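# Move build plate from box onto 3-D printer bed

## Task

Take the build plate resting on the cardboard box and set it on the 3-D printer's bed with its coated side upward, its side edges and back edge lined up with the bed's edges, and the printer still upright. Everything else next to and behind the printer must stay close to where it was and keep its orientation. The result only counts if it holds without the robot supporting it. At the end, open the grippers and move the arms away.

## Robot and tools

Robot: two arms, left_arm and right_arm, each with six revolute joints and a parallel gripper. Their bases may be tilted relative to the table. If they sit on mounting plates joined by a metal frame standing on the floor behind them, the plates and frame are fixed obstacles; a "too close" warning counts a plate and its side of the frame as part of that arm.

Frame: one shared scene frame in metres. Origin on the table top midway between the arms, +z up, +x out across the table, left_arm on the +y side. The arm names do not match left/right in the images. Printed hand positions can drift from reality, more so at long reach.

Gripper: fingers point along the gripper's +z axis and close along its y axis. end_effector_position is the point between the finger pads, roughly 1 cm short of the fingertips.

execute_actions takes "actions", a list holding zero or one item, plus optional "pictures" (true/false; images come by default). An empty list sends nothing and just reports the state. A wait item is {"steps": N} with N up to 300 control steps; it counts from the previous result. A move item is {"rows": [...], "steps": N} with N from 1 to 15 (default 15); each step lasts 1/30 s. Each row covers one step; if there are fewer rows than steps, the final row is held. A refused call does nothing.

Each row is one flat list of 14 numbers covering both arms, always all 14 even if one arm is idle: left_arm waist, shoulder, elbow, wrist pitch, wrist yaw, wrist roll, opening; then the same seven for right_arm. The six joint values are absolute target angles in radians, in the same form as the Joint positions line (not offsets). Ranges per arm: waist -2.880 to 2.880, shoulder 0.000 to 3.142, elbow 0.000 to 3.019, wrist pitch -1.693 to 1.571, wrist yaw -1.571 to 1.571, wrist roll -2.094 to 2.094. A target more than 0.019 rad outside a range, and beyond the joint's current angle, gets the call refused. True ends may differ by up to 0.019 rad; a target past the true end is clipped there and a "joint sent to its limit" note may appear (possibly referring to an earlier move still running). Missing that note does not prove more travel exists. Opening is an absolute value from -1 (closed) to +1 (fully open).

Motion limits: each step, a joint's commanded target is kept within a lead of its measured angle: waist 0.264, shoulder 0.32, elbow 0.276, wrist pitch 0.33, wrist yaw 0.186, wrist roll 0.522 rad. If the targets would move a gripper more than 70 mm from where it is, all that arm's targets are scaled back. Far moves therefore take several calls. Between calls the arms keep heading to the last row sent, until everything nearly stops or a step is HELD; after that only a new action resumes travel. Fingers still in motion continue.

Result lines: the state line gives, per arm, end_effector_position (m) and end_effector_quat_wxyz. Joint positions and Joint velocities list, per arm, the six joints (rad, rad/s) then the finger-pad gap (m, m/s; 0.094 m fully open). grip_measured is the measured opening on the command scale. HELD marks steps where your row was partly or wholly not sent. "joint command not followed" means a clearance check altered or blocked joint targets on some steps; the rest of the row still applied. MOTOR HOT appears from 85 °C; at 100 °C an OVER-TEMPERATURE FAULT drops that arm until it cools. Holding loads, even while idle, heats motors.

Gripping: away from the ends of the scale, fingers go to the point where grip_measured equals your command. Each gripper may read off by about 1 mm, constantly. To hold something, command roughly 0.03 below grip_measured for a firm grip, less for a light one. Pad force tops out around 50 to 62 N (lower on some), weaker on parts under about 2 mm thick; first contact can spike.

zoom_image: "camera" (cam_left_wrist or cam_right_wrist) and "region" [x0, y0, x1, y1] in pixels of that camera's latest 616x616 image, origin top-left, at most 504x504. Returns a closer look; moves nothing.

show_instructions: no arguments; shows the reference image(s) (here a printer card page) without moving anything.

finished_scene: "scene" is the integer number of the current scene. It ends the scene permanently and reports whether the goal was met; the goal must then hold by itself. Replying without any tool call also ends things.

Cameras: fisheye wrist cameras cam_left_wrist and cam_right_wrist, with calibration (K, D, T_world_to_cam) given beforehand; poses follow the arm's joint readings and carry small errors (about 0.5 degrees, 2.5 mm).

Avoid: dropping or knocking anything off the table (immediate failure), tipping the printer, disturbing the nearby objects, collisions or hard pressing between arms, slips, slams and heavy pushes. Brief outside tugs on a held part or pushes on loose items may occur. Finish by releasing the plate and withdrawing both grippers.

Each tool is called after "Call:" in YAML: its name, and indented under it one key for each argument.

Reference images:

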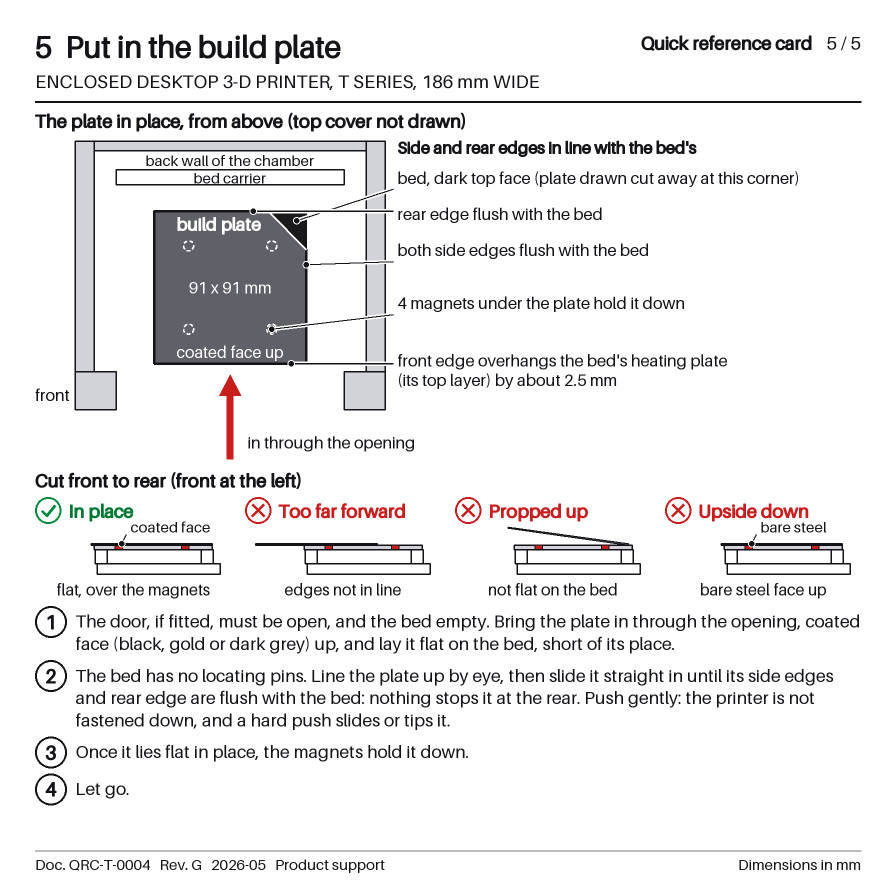

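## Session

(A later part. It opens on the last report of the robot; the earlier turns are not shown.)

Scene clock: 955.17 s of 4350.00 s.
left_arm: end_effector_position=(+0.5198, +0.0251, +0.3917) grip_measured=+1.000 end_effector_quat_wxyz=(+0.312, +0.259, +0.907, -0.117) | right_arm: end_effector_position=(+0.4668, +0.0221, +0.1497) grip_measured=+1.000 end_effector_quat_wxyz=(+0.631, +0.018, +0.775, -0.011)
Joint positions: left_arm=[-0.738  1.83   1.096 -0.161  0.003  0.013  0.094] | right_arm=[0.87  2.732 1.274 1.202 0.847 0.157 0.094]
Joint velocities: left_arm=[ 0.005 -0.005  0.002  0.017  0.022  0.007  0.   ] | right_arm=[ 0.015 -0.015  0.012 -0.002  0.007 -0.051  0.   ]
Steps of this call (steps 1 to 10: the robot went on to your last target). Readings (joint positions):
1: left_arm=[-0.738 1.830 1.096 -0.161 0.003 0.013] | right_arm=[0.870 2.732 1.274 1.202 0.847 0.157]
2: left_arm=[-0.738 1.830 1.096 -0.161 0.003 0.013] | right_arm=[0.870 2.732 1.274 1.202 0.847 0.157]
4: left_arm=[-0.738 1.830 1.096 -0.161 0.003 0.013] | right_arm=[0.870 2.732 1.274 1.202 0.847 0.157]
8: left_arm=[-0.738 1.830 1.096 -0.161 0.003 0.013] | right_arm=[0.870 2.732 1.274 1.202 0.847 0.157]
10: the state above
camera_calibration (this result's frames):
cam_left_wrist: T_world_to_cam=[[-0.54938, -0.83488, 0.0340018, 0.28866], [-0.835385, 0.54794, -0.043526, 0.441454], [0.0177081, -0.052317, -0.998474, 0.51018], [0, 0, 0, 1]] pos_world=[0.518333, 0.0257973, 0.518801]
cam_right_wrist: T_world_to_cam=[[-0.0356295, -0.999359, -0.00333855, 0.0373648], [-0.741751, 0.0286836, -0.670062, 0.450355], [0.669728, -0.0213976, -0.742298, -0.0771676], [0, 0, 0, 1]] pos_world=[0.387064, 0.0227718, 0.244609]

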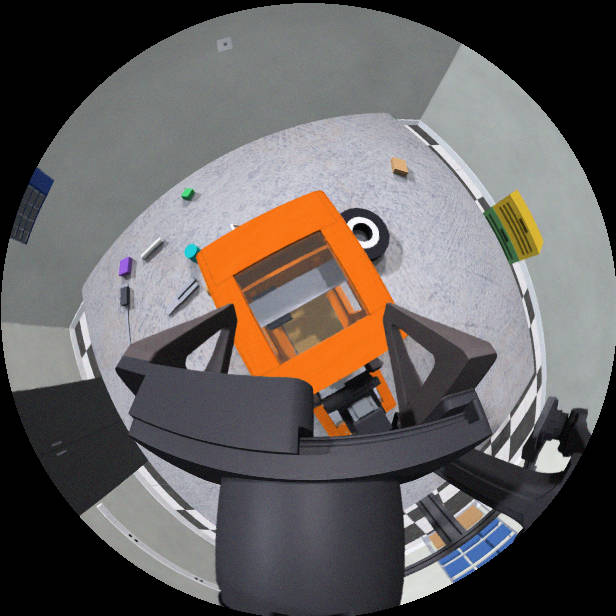

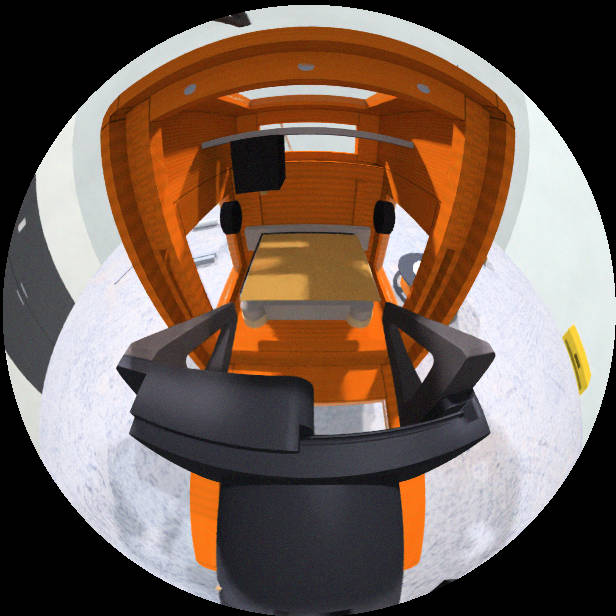

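Call:
execute_actions:
  actions:
    - {"rows":[[-0.735,1.835,1.11,-0.17,0,0,1,0.863,2.75,1.298,1.205,0.844,0.145,1],[-0.735,1.835,1.11,-0.17,0,0,1,0.862,2.75,1.2995,1.197,0.844,0.145,1],[-0.735,1.835,1.11,-0.17,0,0,1,0.8605,2.75,1.301,1.196,0.843,0.145,1],[-0.735,1.835,1.11,-0.17,0,0,1,0.859,2.75,1.303,1.195,0.842,0.145,1],[-0.735,1.835,1.11,-0.17,0,0,1,0.858,2.751,1.3045,1.194,0.841,0.145,1],[-0.735,1.835,1.11,-0.17,0,0,1,0.8565,2.751,1.306,1.192,0.84,0.145,1],[-0.735,1.835,1.11,-0.17,0,0,1,0.855,2.751,1.308,1.191,0.8385,0.145,1],[-0.735,1.835,1.11,-0.17,0,0,1,0.854,2.751,1.3095,1.189,0.837,0.145,1],[-0.735,1.835,1.11,-0.17,0,0,1,0.8525,2.752,1.311,1.188,0.836,0.145,1],[-0.735,1.835,1.11,-0.17,0,0,1,0.851,2.752,1.313,1.186,0.8345,0.145,1],[-0.735,1.835,1.11,-0.17,0,0,1,0.85,2.752,1.3145,1.185,0.833,0.145,1],[-0.735,1.835,1.11,-0.17,0,0,1,0.849,2.752,1.316,1.183,0.832,0.145,1],[-0.735,1.835,1.11,-0.17,0,0,1,0.848,2.752,1.317,1.182,0.831,0.145,1],[-0.735,1.835,1.11,-0.17,0,0,1,0.848,2.752,1.317,1.181,0.83,0.145,1],[-0.735,1.835,1.11,-0.17,0,0,1,0.848,2.752,1.317,1.18,0.829,0.145,1]],"steps":15}
  pictures: false

Call:
execute_actions:
  actions:
    - {"steps":12}

Call:
zoom_image:
  camera: "cam_right_wrist"
  region: [200,210,420,350]

Scene clock: 975.37 s of 4350.00 s.
left_arm: end_effector_position=(+0.5198, +0.0251, +0.3917) grip_measured=+1.000 end_effector_quat_wxyz=(+0.312, +0.259, +0.907, -0.117) | right_arm: end_effector_position=(+0.4758, +0.0230, +0.1504) grip_measured=+1.000 end_effector_quat_wxyz=(+0.631, +0.019, +0.776, -0.009)
Joint positions: left_arm=[-0.738  1.83   1.096 -0.161  0.003  0.013  0.094] | right_arm=[0.858 2.732 1.292 1.188 0.833 0.157 0.094]
Joint velocities: left_arm=[ 0.005 -0.005  0.002  0.007  0.022  0.007  0.   ] | right_arm=[-0.044 -0.005  0.007 -0.042 -0.022 -0.051  0.   ]
Steps of this call (steps 1 to 15: the robot went on to your last target; steps 16 to 90: nothing new was sent; then 16.70 s passed at rest; steps 91 to 105: all 15 steps of this action). Readings (joint positions):
91: left_arm=[-0.738 1.830 1.096 -0.161 0.003 0.013] | right_arm=[0.870 2.732 1.274 1.202 0.847 0.157]
92: left_arm=[-0.738 1.830 1.096 -0.161 0.003 0.013] | right_arm=[0.870 2.732 1.274 1.202 0.847 0.157]
94: left_arm=[-0.738 1.830 1.096 -0.161 0.003 0.013] | right_arm=[0.870 2.732 1.274 1.202 0.846 0.157]
98: left_arm=[-0.738 1.830 1.096 -0.161 0.003 0.013] | right_arm=[0.868 2.732 1.278 1.197 0.842 0.157]
105: the state above

Scene clock: 975.77 s of 4350.00 s.
left_arm: end_effector_position=(+0.5198, +0.0251, +0.3917) grip_measured=+1.000 end_effector_quat_wxyz=(+0.312, +0.259, +0.907, -0.117) | right_arm: end_effector_position=(+0.4768, +0.0220, +0.1501) grip_measured=+1.000 end_effector_quat_wxyz=(+0.630, +0.019, +0.776, -0.009)
Joint positions: left_arm=[-0.738  1.83   1.096 -0.161  0.003  0.013  0.094] | right_arm=[0.856 2.732 1.292 1.186 0.832 0.157 0.094]
Joint velocities: left_arm=[ 0.005 -0.005  0.002 -0.007 -0.037  0.037  0.   ] | right_arm=[-0.005  0.005 -0.007  0.007 -0.051 -0.007  0.   ]
Steps of this call (steps 1 to 12: the robot went on to your last target). Readings (joint positions):
1: left_arm=[-0.738 1.830 1.096 -0.161 0.003 0.013] | right_arm=[0.857 2.732 1.292 1.187 0.833 0.157]
2: left_arm=[-0.738 1.830 1.096 -0.161 0.003 0.013] | right_arm=[0.857 2.732 1.292 1.187 0.832 0.157]
4: left_arm=[-0.738 1.830 1.096 -0.161 0.003 0.013] | right_arm=[0.856 2.732 1.292 1.186 0.832 0.157]
8: left_arm=[-0.738 1.830 1.096 -0.161 0.003 0.013] | right_arm=[0.856 2.732 1.292 1.186 0.832 0.157]
12: the state above
camera_calibration (this result's frames):
cam_left_wrist: T_world_to_cam=[[-0.54938, -0.83488, 0.0340018, 0.28866], [-0.835385, 0.54794, -0.043526, 0.441454], [0.0177081, -0.052317, -0.998474, 0.51018], [0, 0, 0, 1]] pos_world=[0.518333, 0.0257973, 0.518801]
cam_right_wrist: T_world_to_cam=[[-0.0358006, -0.999333, -0.00718829, 0.0383691], [-0.742635, 0.0314164, -0.668959, 0.458177], [0.668739, -0.0186109, -0.743265, -0.0829985], [0, 0, 0, 1]] pos_world=[0.397136, 0.0224046, 0.245087]

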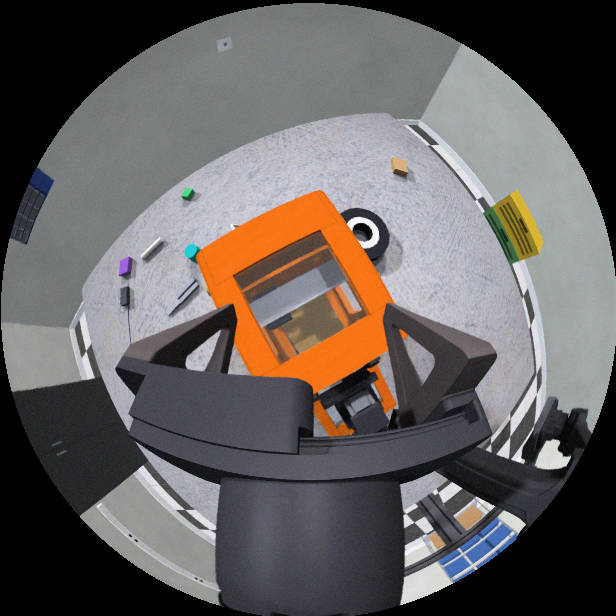

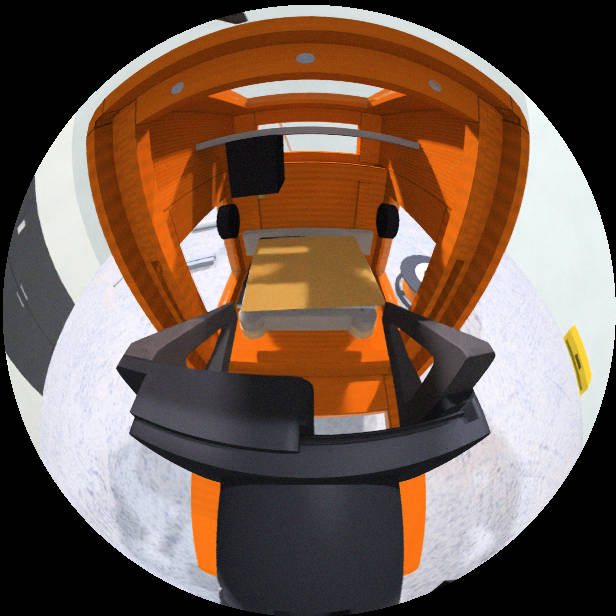

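Region (200, 210, 420, 350) of cam_right_wrist's 616x616 image, scaled by 2.291, with more detail than that image has; it fills the top 321 rows of this view, and the rest is white.

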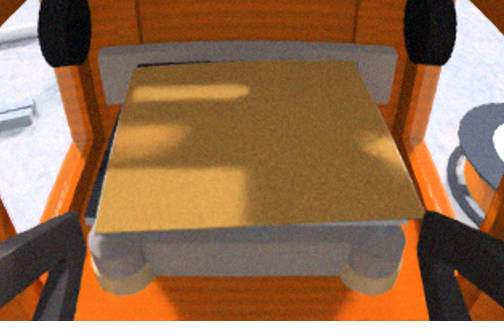

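Call:
execute_actions:
  actions:
    - {"rows":[[-0.735,1.835,1.11,-0.17,0,0,1,0.862,2.752,1.292,1.2,0.835,0.145,1],[-0.735,1.835,1.11,-0.17,0,0,1,0.866,2.752,1.286,1.207,0.837,0.145,1],[-0.735,1.835,1.11,-0.17,0,0,1,0.869,2.752,1.282,1.21,0.84,0.145,1],[-0.735,1.835,1.11,-0.17,0,0,1,0.872,2.752,1.278,1.213,0.843,0.145,1],[-0.735,1.835,1.11,-0.17,0,0,1,0.875,2.752,1.274,1.216,0.846,0.145,1],[-0.735,1.835,1.11,-0.17,0,0,1,0.878,2.752,1.27,1.219,0.849,0.145,1],[-0.735,1.835,1.11,-0.17,0,0,1,0.881,2.752,1.266,1.222,0.852,0.145,1],[-0.735,1.835,1.11,-0.17,0,0,1,0.884,2.752,1.262,1.226,0.855,0.145,1],[-0.735,1.835,1.11,-0.17,0,0,1,0.887,2.752,1.258,1.23,0.858,0.145,1],[-0.735,1.835,1.11,-0.17,0,0,1,0.89,2.752,1.254,1.234,0.861,0.145,1],[-0.735,1.835,1.11,-0.17,0,0,1,0.893,2.752,1.25,1.238,0.864,0.145,1],[-0.735,1.835,1.11,-0.17,0,0,1,0.895,2.752,1.248,1.24,0.867,0.145,0.8],[-0.735,1.835,1.11,-0.17,0,0,1,0.895,2.752,1.248,1.24,0.867,0.145,0.6],[-0.735,1.835,1.11,-0.17,0,0,1,0.895,2.752,1.248,1.24,0.867,0.145,0.4],[-0.735,1.835,1.11,-0.17,0,0,1,0.895,2.752,1.248,1.24,0.867,0.145,0.2]],"steps":15}
  pictures: false

Call:
execute_actions:
  actions:
    - {"rows":[[-0.735,1.835,1.11,-0.17,0,0,1,0.895,2.752,1.26,1.23,0.867,0.2,0.2],[-0.735,1.835,1.11,-0.17,0,0,1,0.895,2.752,1.27,1.222,0.867,0.25,0.2],[-0.735,1.835,1.11,-0.17,0,0,1,0.895,2.752,1.275,1.218,0.87,0.3,0.2],[-0.735,1.835,1.11,-0.17,0,0,1,0.896,2.752,1.28,1.214,0.89,0.35,0.2],[-0.735,1.835,1.11,-0.17,0,0,1,0.897,2.753,1.29,1.208,0.92,0.4,0.2],[-0.735,1.835,1.11,-0.17,0,0,1,0.898,2.754,1.30,1.2,0.95,0.44,0.2],[-0.735,1.835,1.11,-0.17,0,0,1,0.899,2.756,1.312,1.192,0.985,0.48,0.2],[-0.735,1.835,1.11,-0.17,0,0,1,0.9,2.758,1.324,1.183,1.02,0.51,0.2],[-0.735,1.835,1.11,-0.17,0,0,1,0.901,2.76,1.336,1.174,1.055,0.53,0.2],[-0.735,1.835,1.11,-0.17,0,0,1,0.902,2.762,1.348,1.164,1.09,0.53,0.2],[-0.735,1.835,1.11,-0.17,0,0,1,0.903,2.764,1.36,1.154,1.12,0.53,0.2],[-0.735,1.835,1.11,-0.17,0,0,1,0.904,2.766,1.372,1.144,1.15,0.53,0.2],[-0.735,1.835,1.11,-0.17,0,0,1,0.905,2.768,1.383,1.135,1.18,0.53,0.2],[-0.735,1.835,1.11,-0.17,0,0,1,0.906,2.77,1.392,1.127,1.205,0.53,0.2],[-0.735,1.835,1.11,-0.17,0,0,1,0.907,2.772,1.399,1.121,1.228,0.53,0.2]],"steps":15}
  pictures: false

Call:
execute_actions:
  actions:
    - {"steps":15}

Scene clock: 1096.27 s of 4350.00 s.
left_arm: end_effector_position=(+0.5198, +0.0251, +0.3917) grip_measured=+1.000 end_effector_quat_wxyz=(+0.312, +0.259, +0.907, -0.117) | right_arm: end_effector_position=(+0.4546, +0.0215, +0.1485) grip_measured=+0.303 end_effector_quat_wxyz=(+0.631, +0.016, +0.776, -0.013)
Joint positions: left_arm=[-0.738  1.83   1.096 -0.161  0.003  0.013  0.094] | right_arm=[0.887 2.733 1.252 1.22  0.863 0.157 0.061]
Joint velocities: left_arm=[-0.005 -0.005 -0.007  0.017  0.022 -0.051  0.   ] | right_arm=[ 0.063  0.024 -0.007  0.002 -0.022  0.022 -0.204]
Steps of this call (steps 1 to 15: the robot went on to your last target; steps 16 to 90: nothing new was sent; then 117.00 s passed at rest; steps 91 to 105: all 15 steps of this action). Readings (joint positions):
91: left_arm=[-0.738 1.830 1.096 -0.161 0.003 0.013] | right_arm=[0.856 2.732 1.292 1.186 0.832 0.157]
92: left_arm=[-0.738 1.830 1.096 -0.161 0.003 0.013] | right_arm=[0.856 2.732 1.292 1.186 0.833 0.157]
94: left_arm=[-0.738 1.830 1.096 -0.161 0.003 0.013] | right_arm=[0.857 2.732 1.291 1.189 0.837 0.157]
98: left_arm=[-0.738 1.830 1.096 -0.161 0.003 0.013] | right_arm=[0.863 2.732 1.277 1.201 0.849 0.157]
105: the state above

Scene clock: 1096.77 s of 4350.00 s.
left_arm: end_effector_position=(+0.5198, +0.0251, +0.3917) grip_measured=+1.000 end_effector_quat_wxyz=(+0.312, +0.259, +0.907, -0.117) | right_arm: end_effector_position=(+0.4674, -0.0054, +0.1608) grip_measured=+0.201 end_effector_quat_wxyz=(+0.657, +0.243, +0.713, -0.031)
Joint positions: left_arm=[-0.738  1.83   1.096 -0.161  0.003  0.013  0.094] | right_arm=[0.892 2.748 1.36  1.142 1.204 0.484 0.056]
Joint velocities: left_arm=[-0.015 -0.005  0.012  0.002  0.037 -0.066  0.   ] | right_arm=[-0.005  0.024  0.276 -0.242  0.637  0.212  0.   ]
Steps of this call (steps 1 to 15: all 15 steps of this action). Readings (joint positions):
1: left_arm=[-0.738 1.830 1.096 -0.161 0.003 0.013] | right_arm=[0.889 2.733 1.252 1.220 0.863 0.162]
2: left_arm=[-0.738 1.830 1.096 -0.161 0.003 0.013] | right_arm=[0.890 2.733 1.252 1.220 0.863 0.175]
4: left_arm=[-0.738 1.830 1.096 -0.161 0.003 0.013] | right_arm=[0.891 2.733 1.253 1.220 0.875 0.222]
8: left_arm=[-0.738 1.830 1.096 -0.161 0.003 0.013] | right_arm=[0.891 2.737 1.275 1.203 0.990 0.355]
15: the state above

Scene clock: 1097.27 s of 4350.00 s.
left_arm: end_effector_position=(+0.5198, +0.0251, +0.3917) grip_measured=+1.000 end_effector_quat_wxyz=(+0.312, +0.259, +0.907, -0.117) | right_arm: end_effector_position=(+0.4685, -0.0016, +0.1614) grip_measured=+0.201 end_effector_quat_wxyz=(+0.659, +0.258, +0.706, -0.026)
Joint positions: left_arm=[-0.738  1.83   1.096 -0.161  0.003  0.013  0.094] | right_arm=[0.897 2.752 1.378 1.127 1.224 0.516 0.056]
Joint velocities: left_arm=[ 0.005 -0.005 -0.022 -0.007 -0.007 -0.051  0.   ] | right_arm=[-0.005 -0.015  0.007 -0.002  0.007 -0.007  0.   ]
Steps of this call (steps 1 to 15: the robot went on to your last target). Readings (joint positions):
1: left_arm=[-0.738 1.830 1.096 -0.161 0.003 0.013] | right_arm=[0.892 2.749 1.368 1.136 1.217 0.491]
2: left_arm=[-0.738 1.830 1.096 -0.161 0.003 0.013] | right_arm=[0.893 2.749 1.373 1.132 1.221 0.496]
4: left_arm=[-0.738 1.830 1.096 -0.161 0.003 0.013] | right_arm=[0.894 2.749 1.377 1.129 1.223 0.504]
8: left_arm=[-0.738 1.830 1.096 -0.161 0.003 0.013] | right_arm=[0.897 2.750 1.378 1.128 1.224 0.512]
15: the state above
camera_calibration (this result's frames):
cam_left_wrist: T_world_to_cam=[[-0.54938, -0.83488, 0.0340018, 0.28866], [-0.835385, 0.54794, -0.043526, 0.441454], [0.0177081, -0.052317, -0.998474, 0.51018], [0, 0, 0, 1]] pos_world=[0.518333, 0.0257973, 0.518801]
cam_right_wrist: T_world_to_cam=[[-0.393609, -0.86892, -0.300083, 0.229683], [-0.54369, 0.483262, -0.686192, 0.370681], [0.741265, -0.106939, -0.662639, -0.116609], [0, 0, 0, 1]] pos_world=[0.378379, 0.00797037, 0.246012]

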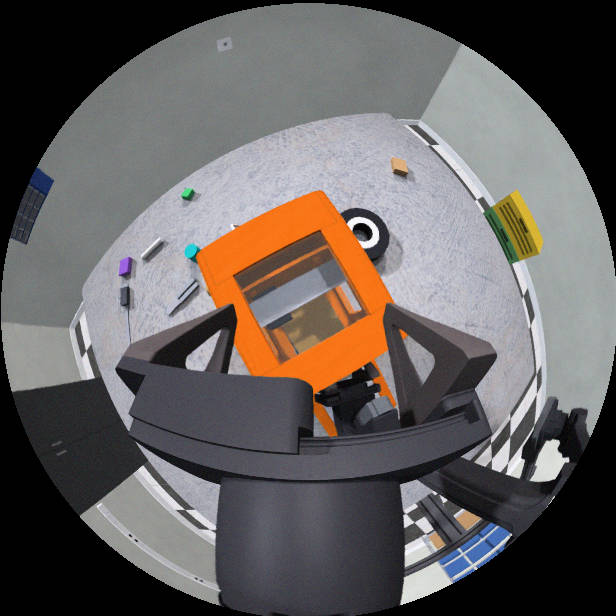

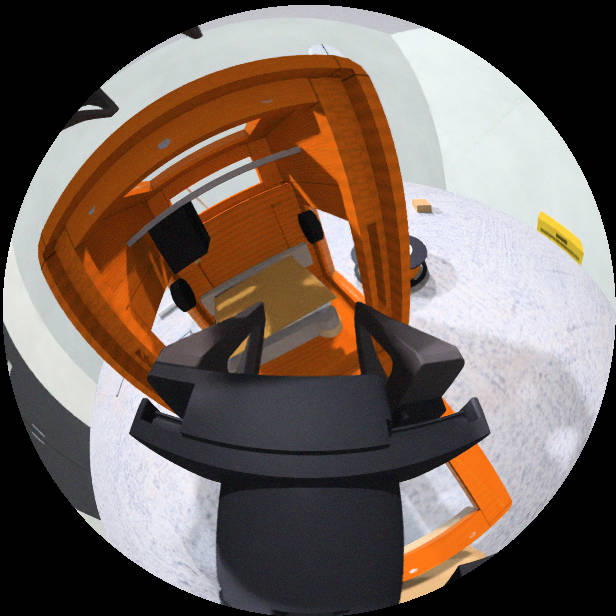

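Call:
execute_actions:
  actions:
    - {"rows":[[-0.735,1.835,1.11,-0.17,0,0,1,0.892,2.772,1.399,1.121,1.224,0.53,0.2],[-0.735,1.835,1.11,-0.17,0,0,1,0.887,2.772,1.4,1.121,1.224,0.53,0.2],[-0.735,1.835,1.11,-0.17,0,0,1,0.885,2.773,1.401,1.121,1.222,0.53,0.2],[-0.735,1.835,1.11,-0.17,0,0,1,0.883,2.773,1.403,1.12,1.221,0.53,0.2],[-0.735,1.835,1.11,-0.17,0,0,1,0.881,2.774,1.405,1.119,1.22,0.53,0.2],[-0.735,1.835,1.11,-0.17,0,0,1,0.879,2.774,1.407,1.118,1.218,0.53,0.2],[-0.735,1.835,1.11,-0.17,0,0,1,0.877,2.775,1.41,1.116,1.216,0.53,0.2],[-0.735,1.835,1.11,-0.17,0,0,1,0.875,2.775,1.412,1.114,1.214,0.53,0.2],[-0.735,1.835,1.11,-0.17,0,0,1,0.873,2.776,1.415,1.112,1.212,0.53,0.2],[-0.735,1.835,1.11,-0.17,0,0,1,0.871,2.776,1.417,1.11,1.21,0.53,0.2],[-0.735,1.835,1.11,-0.17,0,0,1,0.8695,2.777,1.42,1.108,1.208,0.53,0.2],[-0.735,1.835,1.11,-0.17,0,0,1,0.868,2.777,1.422,1.106,1.206,0.53,0.2],[-0.735,1.835,1.11,-0.17,0,0,1,0.868,2.778,1.424,1.104,1.204,0.53,0.2],[-0.735,1.835,1.11,-0.17,0,0,1,0.868,2.778,1.426,1.103,1.202,0.53,0.2],[-0.735,1.835,1.11,-0.17,0,0,1,0.868,2.778,1.428,1.102,1.2,0.53,0.2]],"steps":15}
  pictures: false

Call:
execute_actions:
  actions:
    - {"steps":12}

Call:
zoom_image:
  camera: "cam_right_wrist"
  region: [190,220,430,390]

Scene clock: 1126.83 s of 4350.00 s.
left_arm: end_effector_position=(+0.5198, +0.0251, +0.3917) grip_measured=+1.000 end_effector_quat_wxyz=(+0.312, +0.259, +0.907, -0.117) | right_arm: end_effector_position=(+0.4796, -0.0059, +0.1584) grip_measured=+0.201 end_effector_quat_wxyz=(+0.656, +0.259, +0.708, -0.027)
Joint positions: left_arm=[-0.738  1.83   1.096 -0.161  0.003  0.013  0.094] | right_arm=[0.876 2.757 1.395 1.111 1.205 0.518 0.056]
Joint velocities: left_arm=[ 0.005 -0.005  0.002  0.002 -0.007 -0.066  0.   ] | right_arm=[-0.044  0.015  0.051 -0.042 -0.007 -0.037 -0.   ]
Steps of this call (steps 1 to 15: the robot went on to your last target; steps 16 to 90: nothing new was sent; then 26.07 s passed at rest; steps 91 to 105: all 15 steps of this action). Readings (joint positions):
91: left_arm=[-0.738 1.830 1.096 -0.161 0.003 0.013] | right_arm=[0.897 2.752 1.378 1.127 1.224 0.518]
92: left_arm=[-0.738 1.830 1.096 -0.161 0.003 0.013] | right_arm=[0.897 2.752 1.378 1.127 1.224 0.518]
94: left_arm=[-0.738 1.830 1.096 -0.161 0.003 0.013] | right_arm=[0.897 2.752 1.378 1.127 1.224 0.518]
98: left_arm=[-0.738 1.830 1.096 -0.161 0.003 0.013] | right_arm=[0.892 2.752 1.378 1.124 1.219 0.518]
105: the state above

Scene clock: 1127.23 s of 4350.00 s.
left_arm: end_effector_position=(+0.5198, +0.0251, +0.3917) grip_measured=+1.000 end_effector_quat_wxyz=(+0.312, +0.259, +0.907, -0.117) | right_arm: end_effector_position=(+0.4817, -0.0052, +0.1590) grip_measured=+0.201 end_effector_quat_wxyz=(+0.656, +0.260, +0.708, -0.026)
Joint positions: left_arm=[-0.738  1.83   1.096 -0.161  0.003  0.013  0.094] | right_arm=[0.874 2.757 1.4   1.109 1.203 0.518 0.056]
Joint velocities: left_arm=[-0.024 -0.015  0.007  0.002  0.007  0.022  0.   ] | right_arm=[-0.015 -0.015 -0.002  0.002  0.007 -0.037  0.   ]
Steps of this call (steps 1 to 12: the robot went on to your last target). Readings (joint positions):
1: left_arm=[-0.738 1.830 1.096 -0.161 0.003 0.013] | right_arm=[0.875 2.757 1.397 1.110 1.204 0.518]
2: left_arm=[-0.738 1.830 1.096 -0.161 0.003 0.013] | right_arm=[0.874 2.757 1.398 1.109 1.204 0.518]
4: left_arm=[-0.738 1.830 1.096 -0.161 0.003 0.013] | right_arm=[0.874 2.757 1.399 1.109 1.203 0.518]
8: left_arm=[-0.738 1.830 1.096 -0.161 0.003 0.013] | right_arm=[0.874 2.757 1.400 1.109 1.203 0.518]
12: the state above
camera_calibration (this result's frames):
cam_left_wrist: T_world_to_cam=[[-0.54938, -0.83488, 0.0340018, 0.28866], [-0.835385, 0.54794, -0.043526, 0.441454], [0.0177081, -0.052317, -0.998474, 0.51018], [0, 0, 0, 1]] pos_world=[0.518333, 0.0257973, 0.518801]
cam_right_wrist: T_world_to_cam=[[-0.396612, -0.867272, -0.300894, 0.232552], [-0.546102, 0.486375, -0.682064, 0.378489], [0.737883, -0.106196, -0.666521, -0.126178], [0, 0, 0, 1]] pos_world=[0.392031, 0.00419845, 0.244027]

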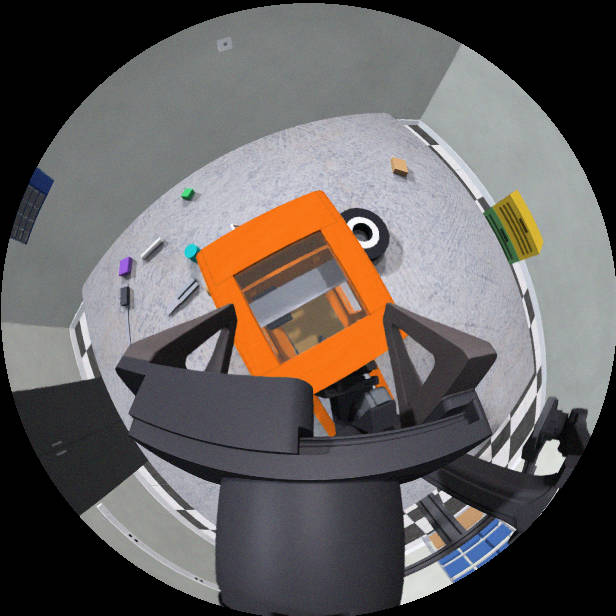

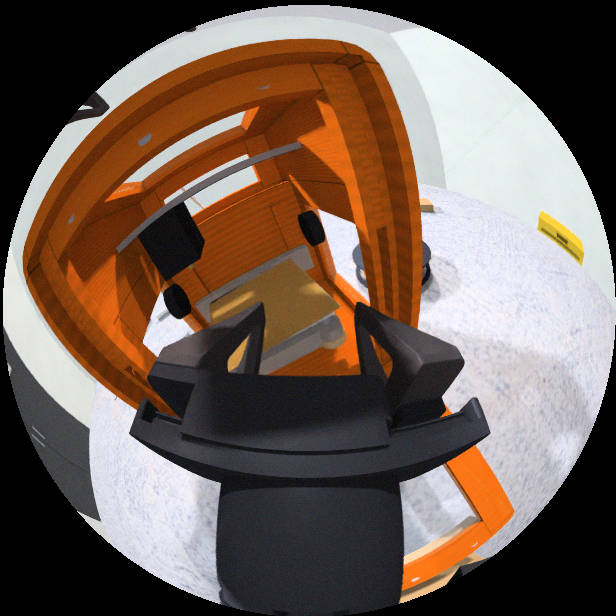

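Region (190, 220, 430, 390) of cam_right_wrist's 616x616 image, scaled by 2.100, with more detail than that image has; it fills the top 357 rows of this view, and the rest is white.

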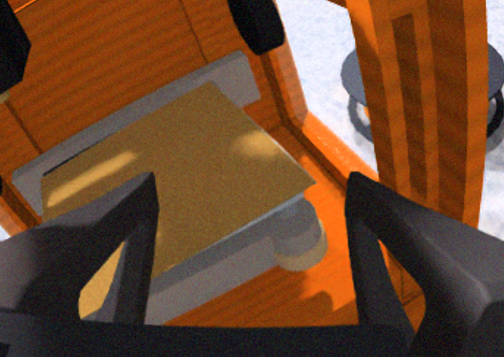

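Call:
execute_actions:
  actions:
    - {"rows":[[-0.735,1.835,1.11,-0.17,0,0,1,0.866,2.778,1.429,1.102,1.2,0.53,0.2],[-0.735,1.835,1.11,-0.17,0,0,1,0.865,2.778,1.43,1.102,1.2,0.53,0.2],[-0.735,1.835,1.11,-0.17,0,0,1,0.864,2.778,1.4315,1.101,1.199,0.53,0.2],[-0.735,1.835,1.11,-0.17,0,0,1,0.863,2.778,1.433,1.1,1.198,0.53,0.2],[-0.735,1.835,1.11,-0.17,0,0,1,0.862,2.778,1.4345,1.099,1.197,0.53,0.2],[-0.735,1.835,1.11,-0.17,0,0,1,0.861,2.778,1.436,1.0975,1.196,0.53,0.2],[-0.735,1.835,1.11,-0.17,0,0,1,0.86,2.778,1.4375,1.096,1.195,0.53,0.2],[-0.735,1.835,1.11,-0.17,0,0,1,0.859,2.778,1.439,1.0945,1.194,0.53,0.2],[-0.735,1.835,1.11,-0.17,0,0,1,0.858,2.778,1.4405,1.093,1.193,0.53,0.2],[-0.735,1.835,1.11,-0.17,0,0,1,0.857,2.778,1.442,1.092,1.192,0.53,0.2],[-0.735,1.835,1.11,-0.17,0,0,1,0.856,2.778,1.443,1.091,1.191,0.53,0.2],[-0.735,1.835,1.11,-0.17,0,0,1,0.856,2.778,1.443,1.09,1.19,0.53,0.2]],"steps":15}
  pictures: false

Call:
execute_actions:
  actions:
    - {"steps":10}

Call:
zoom_image:
  camera: "cam_right_wrist"
  region: [190,220,430,390]

Scene clock: 1150.97 s of 4350.00 s.
left_arm: end_effector_position=(+0.5198, +0.0251, +0.3917) grip_measured=+1.000 end_effector_quat_wxyz=(+0.312, +0.259, +0.907, -0.117) | right_arm: end_effector_position=(+0.4890, -0.0049, +0.1595) grip_measured=+0.201 end_effector_quat_wxyz=(+0.656, +0.261, +0.708, -0.025)
Joint positions: left_arm=[-0.738  1.83   1.096 -0.161  0.003  0.013  0.094] | right_arm=[0.865 2.758 1.414 1.097 1.193 0.518 0.056]
Joint velocities: left_arm=[-0.005 -0.005  0.002 -0.007 -0.022 -0.051  0.   ] | right_arm=[-0.015 -0.005 -0.002 -0.027  0.022 -0.037 -0.001]
Steps of this call (steps 1 to 15: the robot went on to your last target; steps 16 to 90: nothing new was sent; then 20.23 s passed at rest; steps 91 to 105: all 15 steps of this action). Readings (joint positions):
91: left_arm=[-0.738 1.830 1.096 -0.161 0.003 0.013] | right_arm=[0.874 2.757 1.400 1.109 1.203 0.518]
92: left_arm=[-0.738 1.830 1.096 -0.161 0.003 0.013] | right_arm=[0.874 2.757 1.400 1.109 1.203 0.518]
94: left_arm=[-0.738 1.830 1.096 -0.161 0.003 0.013] | right_arm=[0.874 2.757 1.400 1.108 1.202 0.518]
98: left_arm=[-0.738 1.830 1.096 -0.161 0.003 0.013] | right_arm=[0.872 2.758 1.405 1.103 1.198 0.518]
105: the state above

Scene clock: 1151.30 s of 4350.00 s.
left_arm: end_effector_position=(+0.5198, +0.0251, +0.3917) grip_measured=+1.000 end_effector_quat_wxyz=(+0.312, +0.259, +0.907, -0.117) | right_arm: end_effector_position=(+0.4893, -0.0053, +0.1594) grip_measured=+0.201 end_effector_quat_wxyz=(+0.656, +0.261, +0.708, -0.025)
Joint positions: left_arm=[-0.738  1.83   1.096 -0.161  0.003  0.013  0.094] | right_arm=[0.864 2.758 1.414 1.096 1.193 0.518 0.056]
Joint velocities: left_arm=[ 0.005 -0.005  0.002  0.002  0.022 -0.022  0.   ] | right_arm=[-0.005 -0.015 -0.002  0.012  0.007  0.007 -0.   ]
Steps of this call (steps 1 to 10: the robot went on to your last target). Readings (joint positions):
1: left_arm=[-0.738 1.830 1.096 -0.161 0.003 0.013] | right_arm=[0.865 2.758 1.414 1.097 1.193 0.518]
2: left_arm=[-0.738 1.830 1.096 -0.161 0.003 0.013] | right_arm=[0.864 2.758 1.414 1.096 1.193 0.518]
4: left_arm=[-0.738 1.830 1.096 -0.161 0.003 0.013] | right_arm=[0.864 2.758 1.414 1.096 1.193 0.518]
8: left_arm=[-0.738 1.830 1.096 -0.161 0.003 0.013] | right_arm=[0.864 2.758 1.414 1.096 1.193 0.518]
10: the state above
camera_calibration (this result's frames):
cam_left_wrist: T_world_to_cam=[[-0.54938, -0.83488, 0.0340018, 0.28866], [-0.835385, 0.54794, -0.043526, 0.441454], [0.0177081, -0.052317, -0.998474, 0.51018], [0, 0, 0, 1]] pos_world=[0.518333, 0.0257973, 0.518801]
cam_right_wrist: T_world_to_cam=[[-0.397461, -0.866039, -0.303316, 0.236407], [-0.546085, 0.48888, -0.680285, 0.382648], [0.737439, -0.10475, -0.667242, -0.13112], [0, 0, 0, 1]] pos_world=[0.399613, 0.00393408, 0.244527]

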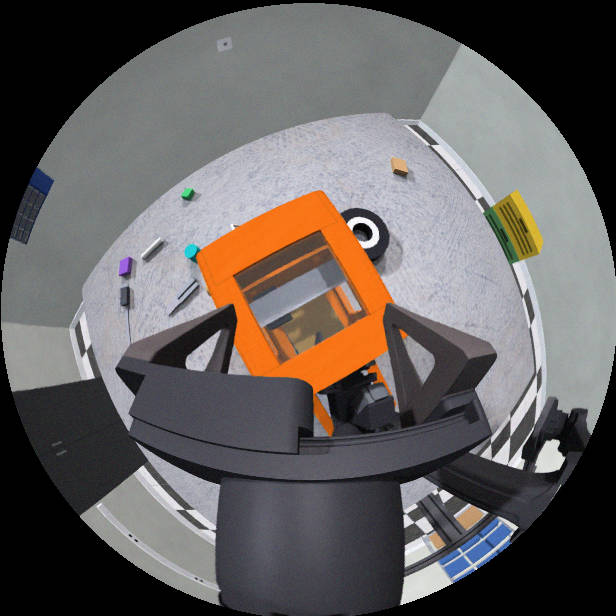

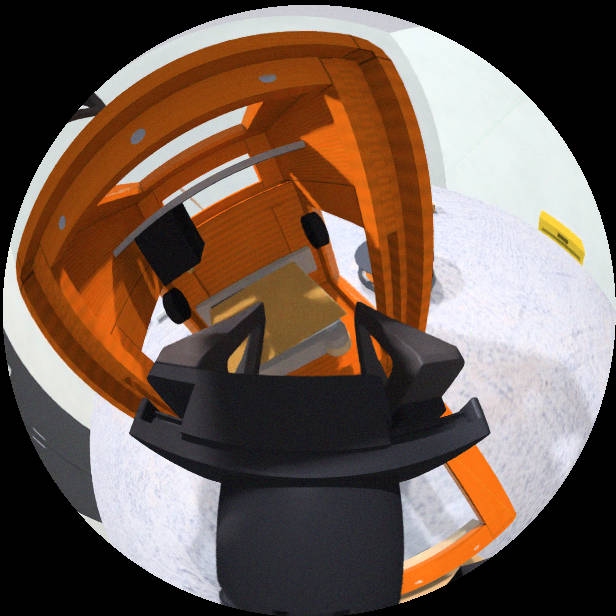

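Region (190, 220, 430, 390) of cam_right_wrist's 616x616 image, scaled by 2.100, with more detail than that image has; it fills the top 357 rows of this view, and the rest is white.

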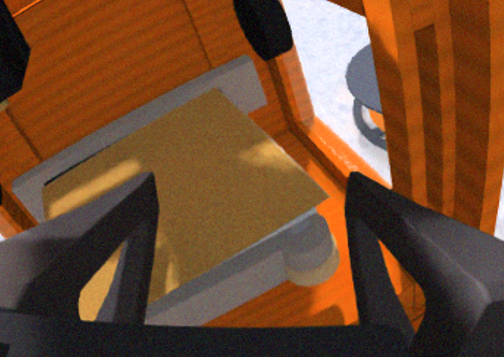

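Call:
execute_actions:
  actions:
    - {"rows":[[-0.735,1.835,1.11,-0.17,0,0,1,0.856,2.778,1.443,1.088,1.19,0.53,0.15],[-0.735,1.835,1.11,-0.17,0,0,1,0.856,2.778,1.443,1.086,1.19,0.53,0.1],[-0.735,1.835,1.11,-0.17,0,0,1,0.856,2.778,1.443,1.084,1.19,0.53,0.06],[-0.735,1.835,1.11,-0.17,0,0,1,0.856,2.778,1.443,1.082,1.19,0.53,0.03],[-0.735,1.835,1.11,-0.17,0,0,1,0.856,2.778,1.443,1.082,1.19,0.53,0.01],[-0.735,1.835,1.11,-0.17,0,0,1,0.856,2.778,1.443,1.082,1.19,0.53,-0.01],[-0.735,1.835,1.11,-0.17,0,0,1,0.856,2.778,1.443,1.082,1.19,0.53,-0.025],[-0.735,1.835,1.11,-0.17,0,0,1,0.856,2.778,1.443,1.082,1.19,0.53,-0.04],[-0.735,1.835,1.11,-0.17,0,0,1,0.856,2.778,1.443,1.082,1.19,0.53,-0.055],[-0.735,1.835,1.11,-0.17,0,0,1,0.856,2.778,1.443,1.082,1.19,0.53,-0.07],[-0.735,1.835,1.11,-0.17,0,0,1,0.856,2.778,1.443,1.082,1.19,0.53,-0.085],[-0.735,1.835,1.11,-0.17,0,0,1,0.856,2.778,1.443,1.082,1.19,0.53,-0.1],[-0.735,1.835,1.11,-0.17,0,0,1,0.856,2.778,1.443,1.082,1.19,0.53,-0.11]],"steps":15}

Call:
zoom_image:
  camera: "cam_right_wrist"
  region: [190,220,430,390]

Scene clock: 1169.77 s of 4350.00 s.
left_arm: end_effector_position=(+0.5198, +0.0251, +0.3917) grip_measured=+1.000 end_effector_quat_wxyz=(+0.312, +0.259, +0.907, -0.117) | right_arm: end_effector_position=(+0.4889, -0.0056, +0.1578) grip_measured=-0.108 end_effector_quat_wxyz=(+0.654, +0.258, +0.710, -0.028)
Joint positions: left_arm=[-0.738  1.83   1.096 -0.161  0.003  0.013  0.094] | right_arm=[0.864 2.759 1.414 1.088 1.193 0.518 0.042]
Joint velocities: left_arm=[-0.005  0.005 -0.007 -0.007 -0.037 -0.081  0.   ] | right_arm=[-0.005  0.005 -0.022  0.002 -0.051  0.007 -0.001]
Steps of this call (steps 1 to 15: the robot went on to your last target; steps 16 to 90: nothing new was sent; then 14.97 s passed at rest; steps 91 to 105: all 15 steps of this action). Readings (joint positions):
91: left_arm=[-0.738 1.830 1.096 -0.161 0.003 0.013] | right_arm=[0.864 2.758 1.414 1.096 1.193 0.518]
92: left_arm=[-0.738 1.830 1.096 -0.161 0.003 0.013] | right_arm=[0.864 2.758 1.414 1.095 1.193 0.518]
94: left_arm=[-0.738 1.830 1.096 -0.161 0.003 0.013] | right_arm=[0.864 2.758 1.414 1.092 1.193 0.518]
98: left_arm=[-0.738 1.830 1.096 -0.161 0.003 0.013] | right_arm=[0.864 2.758 1.414 1.088 1.193 0.518]
105: the state above
camera_calibration (this result's frames):
cam_left_wrist: T_world_to_cam=[[-0.54938, -0.83488, 0.0340018, 0.28866], [-0.835385, 0.54794, -0.043526, 0.441454], [0.0177081, -0.052317, -0.998474, 0.51018], [0, 0, 0, 1]] pos_world=[0.518333, 0.0257973, 0.518801]
cam_right_wrist: T_world_to_cam=[[-0.398667, -0.868433, -0.29477, 0.23474], [-0.551025, 0.483755, -0.679965, 0.383775], [0.7331, -0.108654, -0.671385, -0.129181], [0, 0, 0, 1]] pos_world=[0.399755, 0.00416634, 0.243418]

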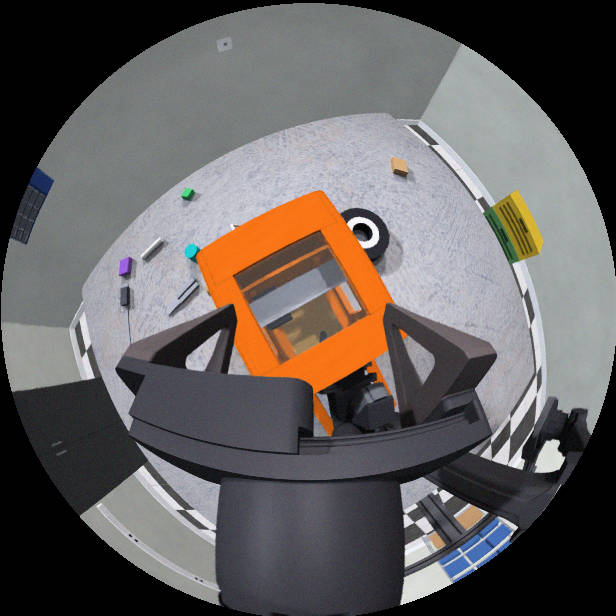

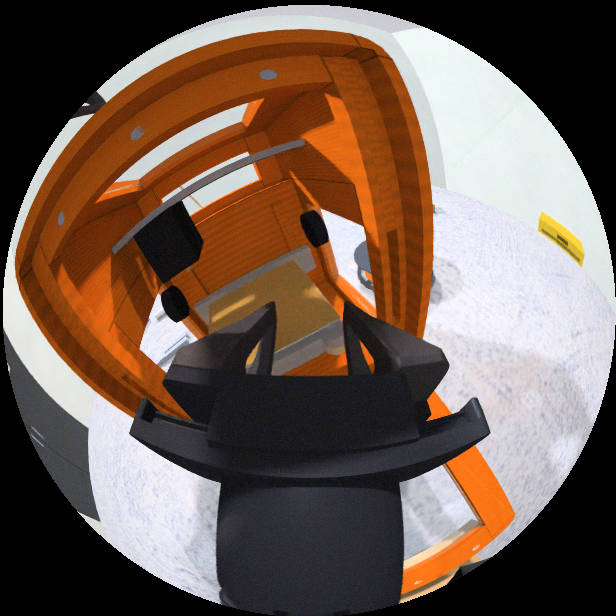

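Region (190, 220, 430, 390) of cam_right_wrist's 616x616 image, scaled by 2.100, with more detail than that image has; it fills the top 357 rows of this view, and the rest is white.

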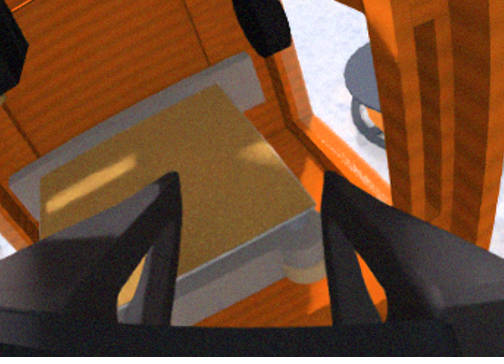

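Call:
execute_actions:
  actions:
    - {"rows":[[-0.735,1.835,1.11,-0.17,0,0,1,0.862,2.778,1.43,1.09,1.19,0.53,-0.05],[-0.735,1.835,1.11,-0.17,0,0,1,0.868,2.778,1.415,1.1,1.193,0.53,0.0],[-0.735,1.835,1.11,-0.17,0,0,1,0.873,2.778,1.41,1.108,1.196,0.53,0.05],[-0.735,1.835,1.11,-0.17,0,0,1,0.877,2.776,1.406,1.113,1.2,0.53,0.1],[-0.735,1.835,1.11,-0.17,0,0,1,0.881,2.774,1.401,1.118,1.204,0.53,0.1],[-0.735,1.835,1.11,-0.17,0,0,1,0.885,2.772,1.396,1.123,1.208,0.53,0.1],[-0.735,1.835,1.11,-0.17,0,0,1,0.889,2.77,1.391,1.128,1.212,0.53,0.1],[-0.735,1.835,1.11,-0.17,0,0,1,0.893,2.768,1.386,1.133,1.216,0.53,0.1],[-0.735,1.835,1.11,-0.17,0,0,1,0.897,2.766,1.381,1.138,1.22,0.53,0.1],[-0.735,1.835,1.11,-0.17,0,0,1,0.901,2.764,1.376,1.143,1.224,0.53,0.1],[-0.735,1.835,1.11,-0.17,0,0,1,0.905,2.762,1.371,1.148,1.228,0.53,0.1],[-0.735,1.835,1.11,-0.17,0,0,1,0.909,2.76,1.366,1.153,1.23,0.53,0.1],[-0.735,1.835,1.11,-0.17,0,0,1,0.913,2.758,1.361,1.158,1.23,0.53,0.1],[-0.735,1.835,1.11,-0.17,0,0,1,0.916,2.756,1.356,1.162,1.23,0.53,0.1],[-0.735,1.835,1.11,-0.17,0,0,1,0.918,2.754,1.352,1.165,1.23,0.53,0.1]],"steps":15}
  pictures: false

Call:
execute_actions:
  actions:
    - {"rows":[[-0.735,1.835,1.11,-0.17,0,0,1,0.918,2.75,1.345,1.17,1.215,0.52,0.1],[-0.735,1.835,1.11,-0.17,0,0,1,0.918,2.746,1.335,1.177,1.19,0.5,0.1],[-0.735,1.835,1.11,-0.17,0,0,1,0.918,2.742,1.325,1.184,1.165,0.48,0.1],[-0.735,1.835,1.11,-0.17,0,0,1,0.917,2.738,1.315,1.191,1.14,0.45,0.1],[-0.735,1.835,1.11,-0.17,0,0,1,0.916,2.735,1.305,1.198,1.11,0.42,0.1],[-0.735,1.835,1.11,-0.17,0,0,1,0.914,2.732,1.295,1.205,1.08,0.39,0.1],[-0.735,1.835,1.11,-0.17,0,0,1,0.912,2.73,1.285,1.212,1.05,0.36,0.1],[-0.735,1.835,1.11,-0.17,0,0,1,0.91,2.728,1.275,1.219,1.02,0.33,0.1],[-0.735,1.835,1.11,-0.17,0,0,1,0.908,2.726,1.265,1.226,0.99,0.3,0.2],[-0.735,1.835,1.11,-0.17,0,0,1,0.906,2.724,1.257,1.232,0.96,0.27,0.3],[-0.735,1.835,1.11,-0.17,0,0,1,0.904,2.722,1.25,1.238,0.935,0.24,0.4],[-0.735,1.835,1.11,-0.17,0,0,1,0.902,2.721,1.243,1.243,0.915,0.21,0.55],[-0.735,1.835,1.11,-0.17,0,0,1,0.9,2.72,1.238,1.247,0.9,0.18,0.7],[-0.735,1.835,1.11,-0.17,0,0,1,0.898,2.72,1.234,1.25,0.888,0.16,0.85],[-0.735,1.835,1.11,-0.17,0,0,1,0.897,2.72,1.232,1.252,0.88,0.15,1]],"steps":15}
  pictures: false

Call:
execute_actions:
  actions:
    - {"steps":15}

Call:
zoom_image:
  camera: "cam_right_wrist"
  region: [225,200,395,320]

Call:
zoom_image:
  camera: "cam_left_wrist"
  region: [255,270,365,380]

Scene clock: 1209.23 s of 4350.00 s.
left_arm: end_effector_position=(+0.5198, +0.0251, +0.3917) grip_measured=+1.000 end_effector_quat_wxyz=(+0.312, +0.259, +0.907, -0.117) | right_arm: end_effector_position=(+0.4618, -0.0051, +0.1565) grip_measured=+0.099 end_effector_quat_wxyz=(+0.658, +0.256, +0.708, -0.028)
Joint positions: left_arm=[-0.738  1.83   1.096 -0.161  0.003  0.013  0.094] | right_arm=[0.901 2.759 1.364 1.139 1.227 0.518 0.052]
Joint velocities: left_arm=[-0.005 -0.005 -0.017  0.012 -0.022 -0.022  0.   ] | right_arm=[ 0.142 -0.005 -0.144  0.125 -0.022 -0.051 -0.   ]
Steps of this call (steps 1 to 15: the robot went on to your last target; steps 16 to 90: nothing new was sent; then 35.97 s passed at rest; steps 91 to 105: all 15 steps of this action). Readings (joint positions):
91: left_arm=[-0.738 1.830 1.096 -0.161 0.003 0.013] | right_arm=[0.864 2.759 1.414 1.088 1.193 0.518]
92: left_arm=[-0.738 1.830 1.096 -0.161 0.003 0.013] | right_arm=[0.864 2.759 1.414 1.088 1.193 0.518]
94: left_arm=[-0.738 1.830 1.096 -0.161 0.003 0.013] | right_arm=[0.864 2.759 1.414 1.090 1.194 0.518]
98: left_arm=[-0.738 1.830 1.096 -0.161 0.003 0.013] | right_arm=[0.869 2.759 1.403 1.107 1.209 0.518]
105: the state above

Scene clock: 1209.73 s of 4350.00 s.
left_arm: end_effector_position=(+0.5198, +0.0251, +0.3917) grip_measured=+1.000 end_effector_quat_wxyz=(+0.312, +0.259, +0.907, -0.117) | right_arm: end_effector_position=(+0.4359, +0.0201, +0.1342) grip_measured=+0.935 end_effector_quat_wxyz=(+0.626, +0.046, +0.778, +0.007)
Joint positions: left_arm=[-0.738  1.83   1.096 -0.161  0.003  0.013  0.094] | right_arm=[0.912 2.759 1.241 1.226 0.892 0.257 0.091]
Joint velocities: left_arm=[-0.015 -0.005 -0.002 -0.012  0.051  0.051  0.   ] | right_arm=[-0.034 -0.015 -0.11   0.09  -0.198 -0.681  0.157]
Steps of this call (steps 1 to 15: all 15 steps of this action). Readings (joint positions):
1: left_arm=[-0.738 1.830 1.096 -0.161 0.003 0.013] | right_arm=[0.906 2.759 1.359 1.144 1.222 0.518]
2: left_arm=[-0.738 1.830 1.096 -0.161 0.003 0.013] | right_arm=[0.910 2.759 1.353 1.149 1.207 0.517]
4: left_arm=[-0.738 1.830 1.096 -0.161 0.003 0.013] | right_arm=[0.915 2.759 1.338 1.161 1.161 0.504]
8: left_arm=[-0.738 1.830 1.096 -0.161 0.003 0.013] | right_arm=[0.915 2.759 1.298 1.188 1.047 0.434]
15: the state above

Scene clock: 1210.23 s of 4350.00 s.
left_arm: end_effector_position=(+0.5198, +0.0251, +0.3917) grip_measured=+1.000 end_effector_quat_wxyz=(+0.312, +0.259, +0.907, -0.117) | right_arm: end_effector_position=(+0.4372, +0.0168, +0.1340) grip_measured=+1.000 end_effector_quat_wxyz=(+0.625, +0.011, +0.780, -0.020)
Joint positions: left_arm=[-0.738  1.83   1.096 -0.161  0.003  0.013  0.094] | right_arm=[0.905 2.758 1.236 1.233 0.883 0.166 0.094]
Joint velocities: left_arm=[ 0.005 -0.005 -0.017 -0.037  0.037  0.037  0.   ] | right_arm=[ 0.005 -0.015 -0.002 -0.007  0.007 -0.022  0.   ]
Steps of this call (steps 1 to 15: the robot went on to your last target). Readings (joint positions):
1: left_arm=[-0.738 1.830 1.096 -0.161 0.003 0.013] | right_arm=[0.911 2.759 1.238 1.229 0.886 0.238]
2: left_arm=[-0.738 1.830 1.096 -0.161 0.003 0.013] | right_arm=[0.910 2.759 1.237 1.230 0.885 0.223]
4: left_arm=[-0.738 1.830 1.096 -0.161 0.003 0.013] | right_arm=[0.907 2.759 1.236 1.232 0.884 0.201]
8: left_arm=[-0.738 1.830 1.096 -0.161 0.003 0.013] | right_arm=[0.905 2.758 1.236 1.233 0.883 0.178]
15: the state above
camera_calibration (this result's frames):
cam_left_wrist: T_world_to_cam=[[-0.54938, -0.83488, 0.0340018, 0.28866], [-0.835385, 0.54794, -0.043526, 0.441454], [0.0177081, -0.052317, -0.998474, 0.51018], [0, 0, 0, 1]] pos_world=[0.518333, 0.0257973, 0.518801]
cam_right_wrist: T_world_to_cam=[[-0.0349461, -0.999183, 0.0203172, 0.0275331], [-0.751707, 0.0128833, -0.659371, 0.421218], [0.65857, -0.038315, -0.751543, -0.062678], [0, 0, 0, 1]] pos_world=[0.358873, 0.0196824, 0.230075]

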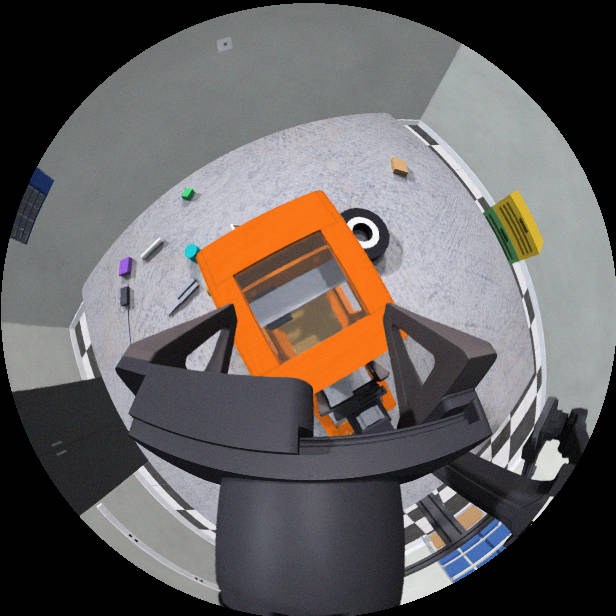

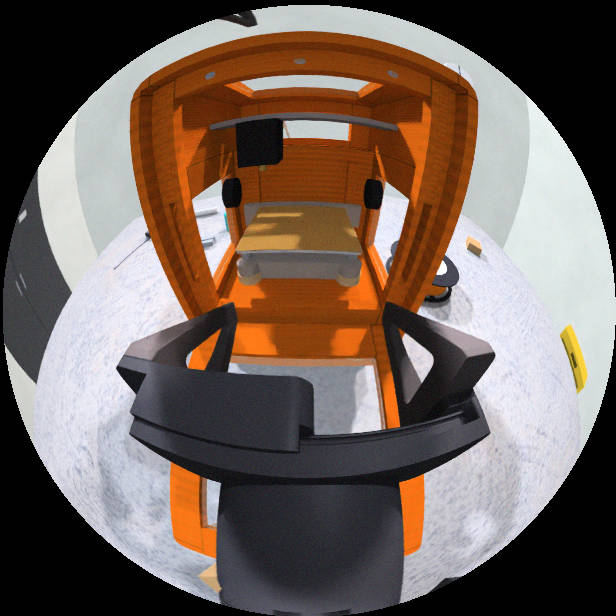

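Region (225, 200, 395, 320) of cam_right_wrist's 616x616 image, scaled by 2.965, with more detail than that image has; it fills the top 356 rows of this view, and the rest is white.

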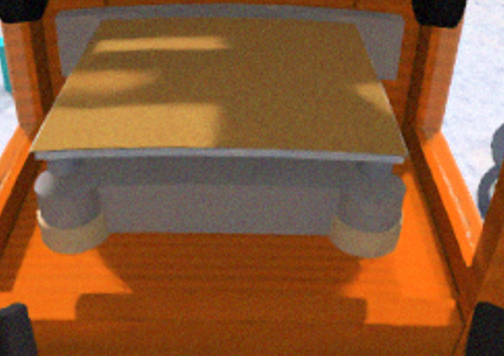

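Region (255, 270, 365, 380) of cam_left_wrist's 616x616 image, scaled by 4.582, with more detail than that image has.

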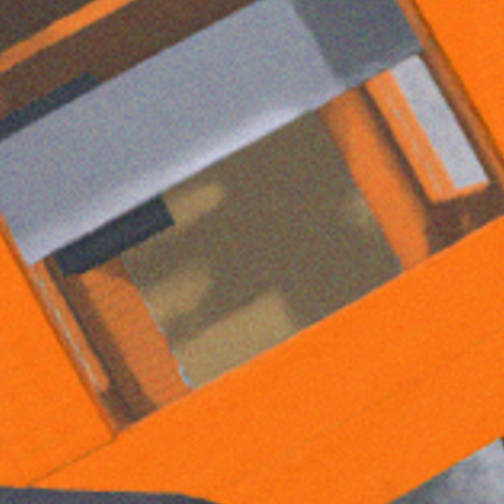

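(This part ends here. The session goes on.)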